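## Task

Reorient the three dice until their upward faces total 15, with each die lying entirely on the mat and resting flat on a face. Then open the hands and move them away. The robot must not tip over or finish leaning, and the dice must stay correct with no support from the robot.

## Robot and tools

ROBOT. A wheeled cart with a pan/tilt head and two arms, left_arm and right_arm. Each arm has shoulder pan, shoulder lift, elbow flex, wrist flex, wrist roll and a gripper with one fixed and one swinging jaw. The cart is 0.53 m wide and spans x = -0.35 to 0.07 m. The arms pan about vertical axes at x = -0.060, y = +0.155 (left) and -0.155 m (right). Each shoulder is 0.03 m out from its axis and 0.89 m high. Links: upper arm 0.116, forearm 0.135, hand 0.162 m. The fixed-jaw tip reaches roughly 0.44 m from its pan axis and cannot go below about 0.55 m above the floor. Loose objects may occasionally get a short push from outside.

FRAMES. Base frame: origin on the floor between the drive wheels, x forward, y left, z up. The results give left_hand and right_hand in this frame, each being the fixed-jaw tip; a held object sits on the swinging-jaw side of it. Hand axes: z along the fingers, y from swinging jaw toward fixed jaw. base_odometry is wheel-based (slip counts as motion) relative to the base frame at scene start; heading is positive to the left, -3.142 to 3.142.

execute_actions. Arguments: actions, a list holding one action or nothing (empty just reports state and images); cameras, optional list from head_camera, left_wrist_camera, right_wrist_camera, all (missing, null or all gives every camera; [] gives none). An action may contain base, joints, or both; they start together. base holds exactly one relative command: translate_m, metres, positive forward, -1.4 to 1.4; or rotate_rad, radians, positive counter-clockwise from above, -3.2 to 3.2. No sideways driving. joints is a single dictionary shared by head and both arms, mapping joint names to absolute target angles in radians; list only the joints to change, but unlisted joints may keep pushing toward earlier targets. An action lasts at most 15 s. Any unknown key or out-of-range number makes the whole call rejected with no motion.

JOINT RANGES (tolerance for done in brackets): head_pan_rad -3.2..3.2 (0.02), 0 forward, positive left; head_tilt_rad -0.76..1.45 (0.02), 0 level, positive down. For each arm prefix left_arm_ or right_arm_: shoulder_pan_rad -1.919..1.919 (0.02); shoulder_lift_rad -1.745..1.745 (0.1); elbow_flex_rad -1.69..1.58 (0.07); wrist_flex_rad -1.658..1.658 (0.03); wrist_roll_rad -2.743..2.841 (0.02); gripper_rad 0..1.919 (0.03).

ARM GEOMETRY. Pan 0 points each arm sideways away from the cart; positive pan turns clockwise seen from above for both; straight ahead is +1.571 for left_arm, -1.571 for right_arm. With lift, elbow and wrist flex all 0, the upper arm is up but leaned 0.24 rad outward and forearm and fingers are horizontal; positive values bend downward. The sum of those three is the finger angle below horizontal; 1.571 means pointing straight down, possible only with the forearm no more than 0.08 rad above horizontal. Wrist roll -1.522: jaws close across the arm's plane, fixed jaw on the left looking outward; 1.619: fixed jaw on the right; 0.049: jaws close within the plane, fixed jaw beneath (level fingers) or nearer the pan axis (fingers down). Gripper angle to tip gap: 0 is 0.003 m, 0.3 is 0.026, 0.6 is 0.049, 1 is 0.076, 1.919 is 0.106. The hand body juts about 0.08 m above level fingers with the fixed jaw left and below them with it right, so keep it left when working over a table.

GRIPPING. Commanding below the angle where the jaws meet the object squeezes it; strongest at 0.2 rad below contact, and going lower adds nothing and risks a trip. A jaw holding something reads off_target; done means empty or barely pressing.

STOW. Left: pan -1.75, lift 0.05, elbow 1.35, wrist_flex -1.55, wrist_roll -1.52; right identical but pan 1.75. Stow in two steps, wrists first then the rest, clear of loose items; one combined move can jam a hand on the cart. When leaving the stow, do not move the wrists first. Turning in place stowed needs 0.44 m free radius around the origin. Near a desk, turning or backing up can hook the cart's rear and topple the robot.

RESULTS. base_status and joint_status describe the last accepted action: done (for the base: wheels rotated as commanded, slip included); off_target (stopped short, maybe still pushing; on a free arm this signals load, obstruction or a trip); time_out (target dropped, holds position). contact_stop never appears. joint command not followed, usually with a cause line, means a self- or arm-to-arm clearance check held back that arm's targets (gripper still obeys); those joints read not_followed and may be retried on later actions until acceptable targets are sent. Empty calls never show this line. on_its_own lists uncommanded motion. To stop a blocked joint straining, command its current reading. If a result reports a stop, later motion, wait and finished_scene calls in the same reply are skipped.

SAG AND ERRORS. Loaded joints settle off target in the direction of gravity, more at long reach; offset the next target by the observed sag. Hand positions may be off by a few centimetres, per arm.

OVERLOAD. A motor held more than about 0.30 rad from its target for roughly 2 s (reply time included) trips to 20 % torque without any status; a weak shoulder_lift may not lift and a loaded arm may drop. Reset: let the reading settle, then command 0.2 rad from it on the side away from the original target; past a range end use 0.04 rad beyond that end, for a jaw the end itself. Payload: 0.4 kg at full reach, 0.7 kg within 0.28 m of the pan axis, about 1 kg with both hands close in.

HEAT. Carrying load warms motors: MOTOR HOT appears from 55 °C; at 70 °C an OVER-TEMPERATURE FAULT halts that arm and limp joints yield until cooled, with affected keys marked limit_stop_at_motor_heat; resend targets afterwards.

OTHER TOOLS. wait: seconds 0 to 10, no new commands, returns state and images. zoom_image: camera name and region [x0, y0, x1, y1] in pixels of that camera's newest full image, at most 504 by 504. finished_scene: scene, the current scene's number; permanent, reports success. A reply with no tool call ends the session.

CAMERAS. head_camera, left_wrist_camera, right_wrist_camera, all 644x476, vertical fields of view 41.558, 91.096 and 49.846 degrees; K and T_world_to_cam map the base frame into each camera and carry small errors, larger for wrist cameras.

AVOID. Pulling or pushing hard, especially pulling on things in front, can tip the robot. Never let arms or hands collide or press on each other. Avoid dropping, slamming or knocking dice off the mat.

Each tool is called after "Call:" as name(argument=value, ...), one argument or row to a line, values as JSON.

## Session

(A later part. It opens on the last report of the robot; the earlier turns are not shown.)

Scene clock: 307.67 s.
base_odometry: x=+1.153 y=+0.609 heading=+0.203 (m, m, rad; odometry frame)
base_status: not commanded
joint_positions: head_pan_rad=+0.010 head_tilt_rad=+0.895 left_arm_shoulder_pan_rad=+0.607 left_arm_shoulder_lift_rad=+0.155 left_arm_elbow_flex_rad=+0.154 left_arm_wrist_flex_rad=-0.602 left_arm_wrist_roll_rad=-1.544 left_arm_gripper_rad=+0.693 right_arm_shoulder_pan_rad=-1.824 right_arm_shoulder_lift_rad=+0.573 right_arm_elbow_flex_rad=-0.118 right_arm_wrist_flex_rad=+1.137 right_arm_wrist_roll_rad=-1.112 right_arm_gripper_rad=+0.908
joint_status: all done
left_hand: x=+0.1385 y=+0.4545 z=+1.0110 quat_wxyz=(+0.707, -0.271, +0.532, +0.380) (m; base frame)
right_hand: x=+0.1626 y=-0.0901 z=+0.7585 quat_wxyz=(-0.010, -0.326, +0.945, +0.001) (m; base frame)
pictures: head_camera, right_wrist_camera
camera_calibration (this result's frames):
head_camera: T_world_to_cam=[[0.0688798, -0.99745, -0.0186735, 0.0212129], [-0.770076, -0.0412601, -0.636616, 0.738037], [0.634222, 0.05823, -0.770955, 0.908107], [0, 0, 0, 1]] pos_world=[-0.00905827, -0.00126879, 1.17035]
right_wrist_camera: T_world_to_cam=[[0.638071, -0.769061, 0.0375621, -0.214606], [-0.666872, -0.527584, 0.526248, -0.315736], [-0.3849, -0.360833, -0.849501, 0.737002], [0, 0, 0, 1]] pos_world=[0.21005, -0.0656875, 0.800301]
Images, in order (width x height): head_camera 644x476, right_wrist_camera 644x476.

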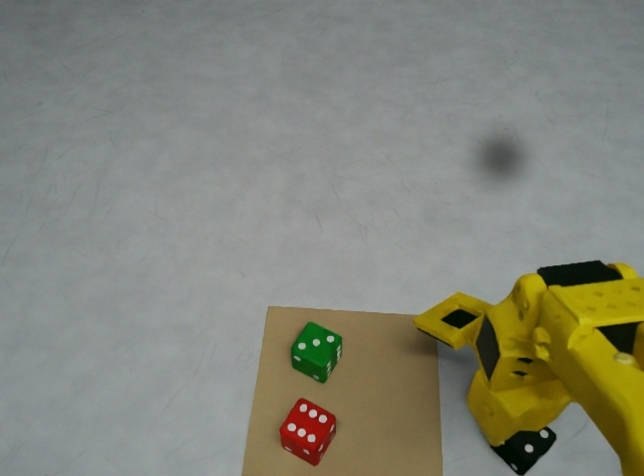

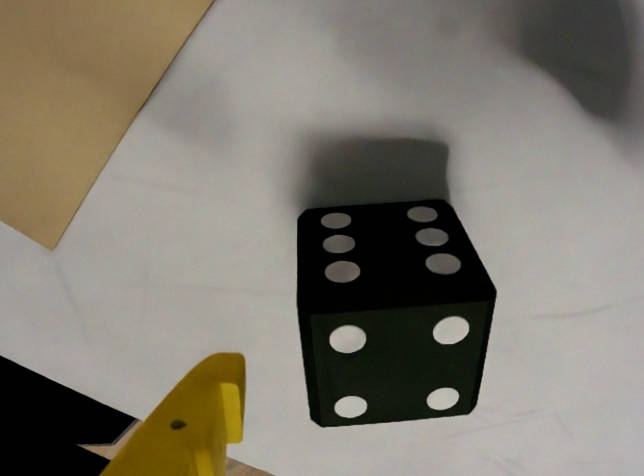

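Call:
execute_actions(
  actions=[
    {"joints":{"right_arm_shoulder_lift_rad":0.62,"right_arm_elbow_flex_rad":-0.01,"right_arm_wrist_flex_rad":0.95,"right_arm_gripper_rad":0.8}},
  ],
  cameras=["right_wrist_camera"],
)

Call:
execute_actions(
  actions=[
    {"joints":{"right_arm_gripper_rad":0.2}},
  ],
  cameras=["right_wrist_camera"],
)

Scene clock: 312.63 s.
base_odometry: x=+1.153 y=+0.609 heading=+0.203 (m, m, rad; odometry frame)
base_status: not commanded
joint_positions: head_pan_rad=+0.010 head_tilt_rad=+0.895 left_arm_shoulder_pan_rad=+0.607 left_arm_shoulder_lift_rad=+0.155 left_arm_elbow_flex_rad=+0.154 left_arm_wrist_flex_rad=-0.602 left_arm_wrist_roll_rad=-1.544 left_arm_gripper_rad=+0.693 right_arm_shoulder_pan_rad=-1.824 right_arm_shoulder_lift_rad=+0.632 right_arm_elbow_flex_rad=-0.008 right_arm_wrist_flex_rad=+0.956 right_arm_wrist_roll_rad=-1.112 right_arm_gripper_rad=+0.808
joint_status: all done
left_hand: x=+0.1385 y=+0.4545 z=+1.0110 quat_wxyz=(+0.707, -0.271, +0.532, +0.380) (m; base frame)
right_hand: x=+0.1580 y=-0.0913 z=+0.7331 quat_wxyz=(-0.005, -0.326, +0.945, +0.000) (m; base frame)
pictures: right_wrist_camera
camera_calibration (this result's frames):
right_wrist_camera: T_world_to_cam=[[0.637657, -0.769168, 0.0421206, -0.214941], [-0.672298, -0.52899, 0.517865, -0.299154], [-0.376044, -0.358538, -0.854425, 0.715669], [0, 0, 0, 1]] pos_world=[0.205061, -0.0669804, 0.77546]
Images, in order (width x height): right_wrist_camera 644x476.

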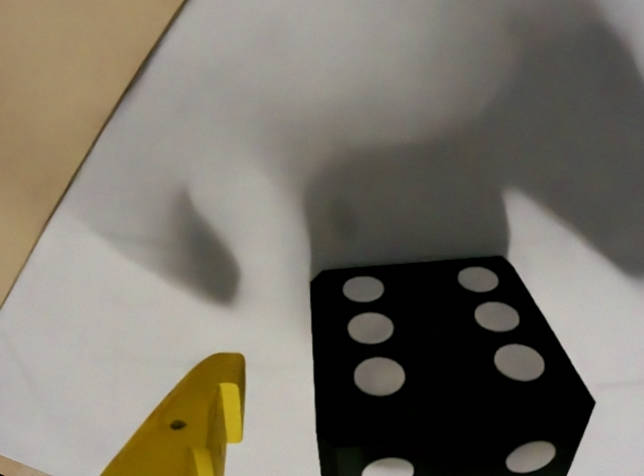

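Scene clock: 313.47 s.
base_odometry: x=+1.153 y=+0.609 heading=+0.203 (m, m, rad; odometry frame)
base_status: not commanded
joint_positions: head_pan_rad=+0.010 head_tilt_rad=+0.895 left_arm_shoulder_pan_rad=+0.607 left_arm_shoulder_lift_rad=+0.155 left_arm_elbow_flex_rad=+0.154 left_arm_wrist_flex_rad=-0.602 left_arm_wrist_roll_rad=-1.544 left_arm_gripper_rad=+0.693 right_arm_shoulder_pan_rad=-1.824 right_arm_shoulder_lift_rad=+0.632 right_arm_elbow_flex_rad=-0.008 right_arm_wrist_flex_rad=+0.956 right_arm_wrist_roll_rad=-1.112 right_arm_gripper_rad=+0.365
joint_status: right_arm_gripper_rad off_target (ended at +0.365, target +0.200)
left_hand: x=+0.1385 y=+0.4545 z=+1.0110 quat_wxyz=(+0.707, -0.271, +0.532, +0.380) (m; base frame)
right_hand: x=+0.1580 y=-0.0913 z=+0.7331 quat_wxyz=(-0.005, -0.326, +0.945, +0.000) (m; base frame)
pictures: right_wrist_camera
camera_calibration (this result's frames):
right_wrist_camera: T_world_to_cam=[[0.637657, -0.769168, 0.0421206, -0.214941], [-0.672298, -0.52899, 0.517865, -0.299154], [-0.376044, -0.358538, -0.854425, 0.715669], [0, 0, 0, 1]] pos_world=[0.205061, -0.0669804, 0.77546]
Images, in order (width x height): right_wrist_camera 644x476.

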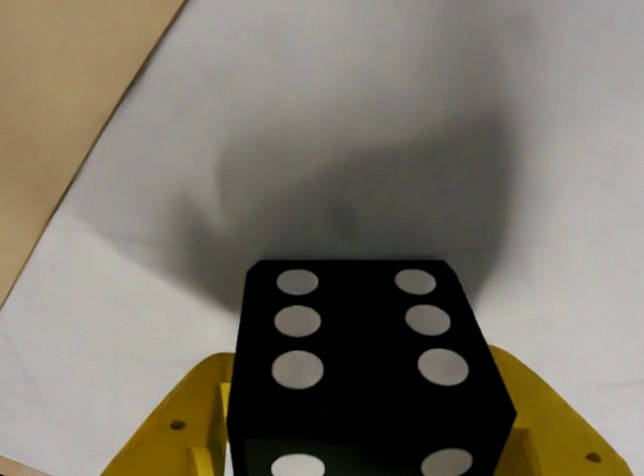

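Call:
execute_actions(
  actions=[
    {"joints":{"right_arm_shoulder_lift_rad":0.35,"right_arm_elbow_flex_rad":-0.2,"right_arm_wrist_flex_rad":1.3}},
  ],
  cameras=[],
)

Call:
execute_actions(
  actions=[
    {"joints":{"right_arm_wrist_roll_rad":-1.54,"right_arm_wrist_flex_rad":-0.3,"right_arm_shoulder_pan_rad":-1.9,"right_arm_elbow_flex_rad":0.2,"right_arm_shoulder_lift_rad":0.3},"base":{"translate_m":-0.045}},
  ],
  cameras=[],
)

Call:
execute_actions(
  actions=[
    {"base":{"rotate_rad":0.1}},
  ],
  cameras=[],
)

Call:
execute_actions(
  actions=[
    {"joints":{"right_arm_shoulder_lift_rad":1.05,"right_arm_elbow_flex_rad":0.15,"right_arm_wrist_flex_rad":-1.06}},
  ],
  cameras=["head_camera","right_wrist_camera"],
)

Scene clock: 327.57 s.
base_odometry: x=+1.153 y=+0.609 heading=+0.203 (m, m, rad; odometry frame)
base_status: not commanded
joint_positions: head_pan_rad=+0.010 head_tilt_rad=+0.895 left_arm_shoulder_pan_rad=+0.607 left_arm_shoulder_lift_rad=+0.155 left_arm_elbow_flex_rad=+0.154 left_arm_wrist_flex_rad=-0.602 left_arm_wrist_roll_rad=-1.544 left_arm_gripper_rad=+0.693 right_arm_shoulder_pan_rad=-1.824 right_arm_shoulder_lift_rad=+0.407 right_arm_elbow_flex_rad=-0.167 right_arm_wrist_flex_rad=+1.294 right_arm_wrist_roll_rad=-1.112 right_arm_gripper_rad=+0.365
joint_status: all done
left_hand: x=+0.1385 y=+0.4545 z=+1.0110 quat_wxyz=(+0.707, -0.271, +0.532, +0.380) (m; base frame)
right_hand: x=+0.1663 y=-0.0891 z=+0.7988 quat_wxyz=(+0.019, -0.326, +0.945, -0.001) (m; base frame)
pictures: none
No camera images: the call's "cameras" was empty. Leave "cameras" out to get every camera's image.

Scene clock: 329.40 s.
base_odometry: x=+1.108 y=+0.600 heading=+0.203 (m, m, rad; odometry frame)
base_status: done
joint_positions: head_pan_rad=+0.010 head_tilt_rad=+0.895 left_arm_shoulder_pan_rad=+0.604 left_arm_shoulder_lift_rad=+0.154 left_arm_elbow_flex_rad=+0.154 left_arm_wrist_flex_rad=-0.602 left_arm_wrist_roll_rad=-1.544 left_arm_gripper_rad=+0.693 right_arm_shoulder_pan_rad=-1.893 right_arm_shoulder_lift_rad=+0.356 right_arm_elbow_flex_rad=+0.205 right_arm_wrist_flex_rad=-0.282 right_arm_wrist_roll_rad=-1.528 right_arm_gripper_rad=+0.365
joint_status: all done
left_hand: x=+0.1375 y=+0.4550 z=+1.0115 quat_wxyz=(+0.707, -0.271, +0.531, +0.381) (m; base frame)
right_hand: x=+0.2857 y=-0.0313 z=+0.8778 quat_wxyz=(+0.593, -0.126, +0.789, +0.098) (m; base frame)
pictures: none
No camera images: the call's "cameras" was empty. Leave "cameras" out to get every camera's image.

Scene clock: 330.23 s.
base_odometry: x=+1.109 y=+0.600 heading=+0.305 (m, m, rad; odometry frame)
base_status: done
joint_positions: head_pan_rad=+0.010 head_tilt_rad=+0.895 left_arm_shoulder_pan_rad=+0.602 left_arm_shoulder_lift_rad=+0.154 left_arm_elbow_flex_rad=+0.154 left_arm_wrist_flex_rad=-0.602 left_arm_wrist_roll_rad=-1.544 left_arm_gripper_rad=+0.693 right_arm_shoulder_pan_rad=-1.895 right_arm_shoulder_lift_rad=+0.356 right_arm_elbow_flex_rad=+0.205 right_arm_wrist_flex_rad=-0.282 right_arm_wrist_roll_rad=-1.528 right_arm_gripper_rad=+0.365
joint_status: not commanded
left_hand: x=+0.1371 y=+0.4553 z=+1.0115 quat_wxyz=(+0.707, -0.272, +0.530, +0.382) (m; base frame)
right_hand: x=+0.2855 y=-0.0308 z=+0.8778 quat_wxyz=(+0.593, -0.127, +0.789, +0.099) (m; base frame)
pictures: none
No camera images: the call's "cameras" was empty. Leave "cameras" out to get every camera's image.

Scene clock: 331.57 s.
base_odometry: x=+1.109 y=+0.600 heading=+0.305 (m, m, rad; odometry frame)
base_status: not commanded
joint_positions: head_pan_rad=+0.010 head_tilt_rad=+0.895 left_arm_shoulder_pan_rad=+0.602 left_arm_shoulder_lift_rad=+0.154 left_arm_elbow_flex_rad=+0.154 left_arm_wrist_flex_rad=-0.602 left_arm_wrist_roll_rad=-1.544 left_arm_gripper_rad=+0.693 right_arm_shoulder_pan_rad=-1.895 right_arm_shoulder_lift_rad=+1.067 right_arm_elbow_flex_rad=+0.178 right_arm_wrist_flex_rad=-1.042 right_arm_wrist_roll_rad=-1.528 right_arm_gripper_rad=+0.365
joint_status: all done
left_hand: x=+0.1371 y=+0.4553 z=+1.0115 quat_wxyz=(+0.707, -0.272, +0.530, +0.382) (m; base frame)
right_hand: x=+0.2673 y=-0.0369 z=+0.7654 quat_wxyz=(+0.624, -0.123, +0.765, +0.104) (m; base frame)
pictures: head_camera, right_wrist_camera
camera_calibration (this result's frames):
head_camera: T_world_to_cam=[[0.0688348, -0.997453, -0.0186736, 0.0212109], [-0.77008, -0.0412254, -0.636614, 0.738034], [0.634223, 0.0582014, -0.770957, 0.908109], [0, 0, 0, 1]] pos_world=[-0.00905828, -0.0012705, 1.17035]
right_wrist_camera: T_world_to_cam=[[0.279283, -0.959698, 0.0313054, -0.147085], [-0.638402, -0.209938, -0.740519, 0.752292], [0.717247, 0.186829, -0.671306, 0.39156], [0, 0, 0, 1]] pos_world=[0.240498, -0.0563775, 0.824548]
Images, in order (width x height): head_camera 644x476, right_wrist_camera 644x476.

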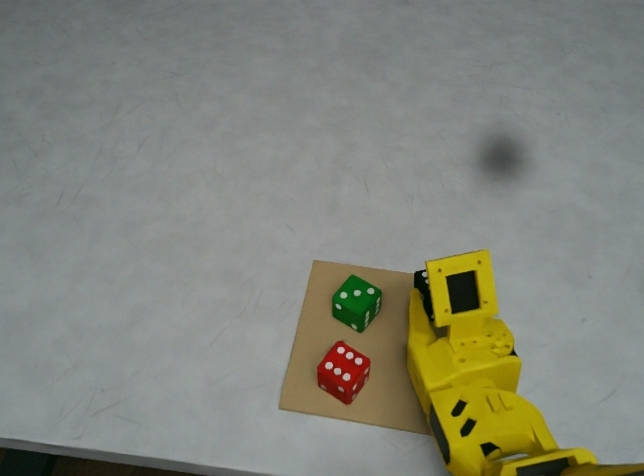

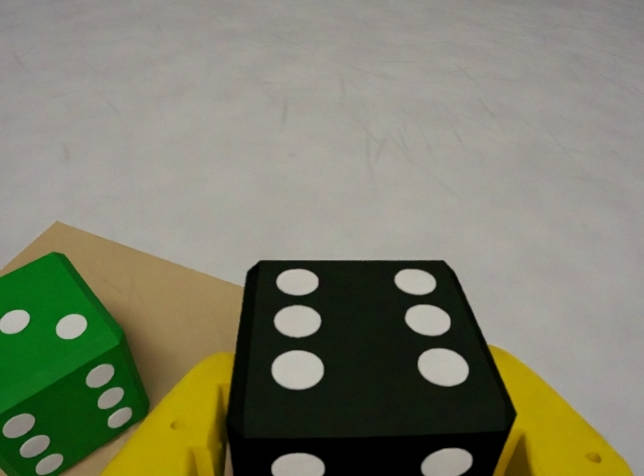

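Call:
execute_actions(
  actions=[
    {"joints":{"right_arm_shoulder_lift_rad":1.16,"right_arm_wrist_flex_rad":-1.03}},
  ],
  cameras=[],
)

Call:
execute_actions(
  actions=[
    {"joints":{"right_arm_gripper_rad":0.65}},
  ],
  cameras=["right_wrist_camera"],
)

Call:
execute_actions(
  actions=[
    {"joints":{"right_arm_shoulder_lift_rad":0.5,"right_arm_wrist_flex_rad":-0.6}},
  ],
  cameras=[],
)

Call:
execute_actions(
  actions=[
    {"joints":{"right_arm_shoulder_pan_rad":-0.6,"right_arm_shoulder_lift_rad":0.1},"base":{"translate_m":-0.1}},
  ],
  cameras=["head_camera"],
)

Scene clock: 344.07 s.
base_odometry: x=+1.109 y=+0.600 heading=+0.305 (m, m, rad; odometry frame)
base_status: not commanded
joint_positions: head_pan_rad=+0.010 head_tilt_rad=+0.895 left_arm_shoulder_pan_rad=+0.602 left_arm_shoulder_lift_rad=+0.154 left_arm_elbow_flex_rad=+0.154 left_arm_wrist_flex_rad=-0.602 left_arm_wrist_roll_rad=-1.544 left_arm_gripper_rad=+0.693 right_arm_shoulder_pan_rad=-1.895 right_arm_shoulder_lift_rad=+1.154 right_arm_elbow_flex_rad=+0.158 right_arm_wrist_flex_rad=-1.032 right_arm_wrist_roll_rad=-1.528 right_arm_gripper_rad=+0.365
joint_status: all done
left_hand: x=+0.1371 y=+0.4553 z=+1.0115 quat_wxyz=(+0.707, -0.272, +0.530, +0.382) (m; base frame)
right_hand: x=+0.2584 y=-0.0399 z=+0.7404 quat_wxyz=(+0.593, -0.127, +0.789, +0.099) (m; base frame)
pictures: none
No camera images: the call's "cameras" was empty. Leave "cameras" out to get every camera's image.

Scene clock: 344.83 s.
base_odometry: x=+1.109 y=+0.600 heading=+0.305 (m, m, rad; odometry frame)
base_status: not commanded
joint_positions: head_pan_rad=+0.010 head_tilt_rad=+0.895 left_arm_shoulder_pan_rad=+0.602 left_arm_shoulder_lift_rad=+0.154 left_arm_elbow_flex_rad=+0.154 left_arm_wrist_flex_rad=-0.602 left_arm_wrist_roll_rad=-1.544 left_arm_gripper_rad=+0.693 right_arm_shoulder_pan_rad=-1.895 right_arm_shoulder_lift_rad=+1.172 right_arm_elbow_flex_rad=+0.158 right_arm_wrist_flex_rad=-1.032 right_arm_wrist_roll_rad=-1.528 right_arm_gripper_rad=+0.641
joint_status: all done
left_hand: x=+0.1371 y=+0.4553 z=+1.0115 quat_wxyz=(+0.707, -0.272, +0.530, +0.382) (m; base frame)
right_hand: x=+0.2557 y=-0.0408 z=+0.7347 quat_wxyz=(+0.586, -0.127, +0.794, +0.098) (m; base frame)
pictures: right_wrist_camera
camera_calibration (this result's frames):
right_wrist_camera: T_world_to_cam=[[0.282328, -0.958675, 0.035108, -0.150159], [-0.703162, -0.231697, -0.67222, 0.686764], [0.652575, 0.1651, -0.739519, 0.445828], [0, 0, 0, 1]] pos_world=[0.234364, -0.0584383, 0.796627]
Images, in order (width x height): right_wrist_camera 644x476.

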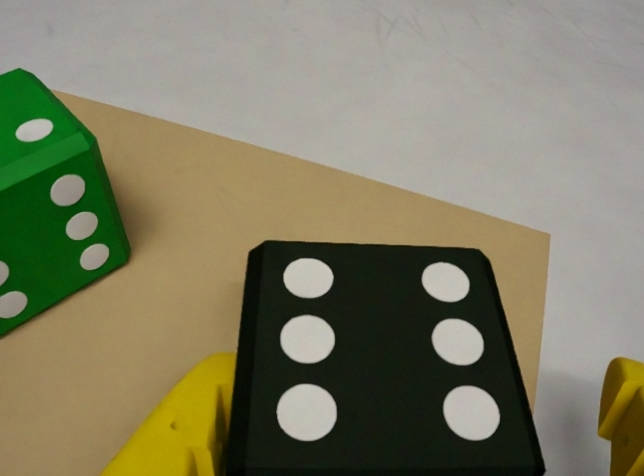

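Scene clock: 346.03 s.
base_odometry: x=+1.109 y=+0.600 heading=+0.305 (m, m, rad; odometry frame)
base_status: not commanded
joint_positions: head_pan_rad=+0.010 head_tilt_rad=+0.895 left_arm_shoulder_pan_rad=+0.602 left_arm_shoulder_lift_rad=+0.154 left_arm_elbow_flex_rad=+0.154 left_arm_wrist_flex_rad=-0.602 left_arm_wrist_roll_rad=-1.544 left_arm_gripper_rad=+0.693 right_arm_shoulder_pan_rad=-1.895 right_arm_shoulder_lift_rad=+0.562 right_arm_elbow_flex_rad=+0.158 right_arm_wrist_flex_rad=-0.601 right_arm_wrist_roll_rad=-1.528 right_arm_gripper_rad=+0.642
joint_status: all done
left_hand: x=+0.1371 y=+0.4553 z=+1.0115 quat_wxyz=(+0.707, -0.272, +0.530, +0.382) (m; base frame)
right_hand: x=+0.2962 y=-0.0272 z=+0.8701 quat_wxyz=(+0.655, -0.118, +0.738, +0.109) (m; base frame)
pictures: none
No camera images: the call's "cameras" was empty. Leave "cameras" out to get every camera's image.

Scene clock: 347.70 s.
base_odometry: x=+1.014 y=+0.570 heading=+0.309 (m, m, rad; odometry frame)
base_status: done
joint_positions: head_pan_rad=+0.010 head_tilt_rad=+0.895 left_arm_shoulder_pan_rad=+0.602 left_arm_shoulder_lift_rad=+0.154 left_arm_elbow_flex_rad=+0.154 left_arm_wrist_flex_rad=-0.602 left_arm_wrist_roll_rad=-1.544 left_arm_gripper_rad=+0.693 right_arm_shoulder_pan_rad=-0.606 right_arm_shoulder_lift_rad=+0.154 right_arm_elbow_flex_rad=+0.158 right_arm_wrist_flex_rad=-0.601 right_arm_wrist_roll_rad=-1.528 right_arm_gripper_rad=+0.642
joint_status: all done
left_hand: x=+0.1371 y=+0.4553 z=+1.0115 quat_wxyz=(+0.707, -0.272, +0.530, +0.382) (m; base frame)
right_hand: x=+0.1511 y=-0.4458 z=+1.0101 quat_wxyz=(+0.711, +0.279, +0.529, -0.370) (m; base frame)
pictures: head_camera
camera_calibration (this result's frames):
head_camera: T_world_to_cam=[[0.0688316, -0.997454, -0.0186739, 0.0212111], [-0.770083, -0.041223, -0.63661, 0.73803], [0.634219, 0.0581994, -0.770959, 0.908113], [0, 0, 0, 1]] pos_world=[-0.00905819, -0.00127062, 1.17035]
Images, in order (width x height): head_camera 644x476.

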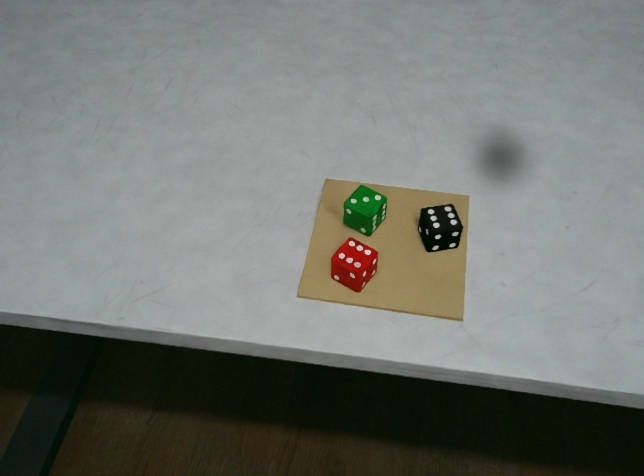

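Call:
zoom_image(
  camera="head_camera",
  region=[280, 165, 490, 330],
)

Region (280, 165, 490, 330) of head_camera's 644x476 image, scaled by 2.400; it fills the top 396 rows of this view, and the rest is white.

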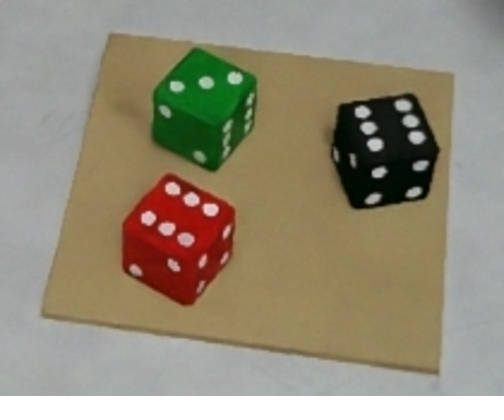

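All on the mat: 3+6+6=15.

Call:
finished_scene(
  scene=1,
)

The scene is finished: the task was done.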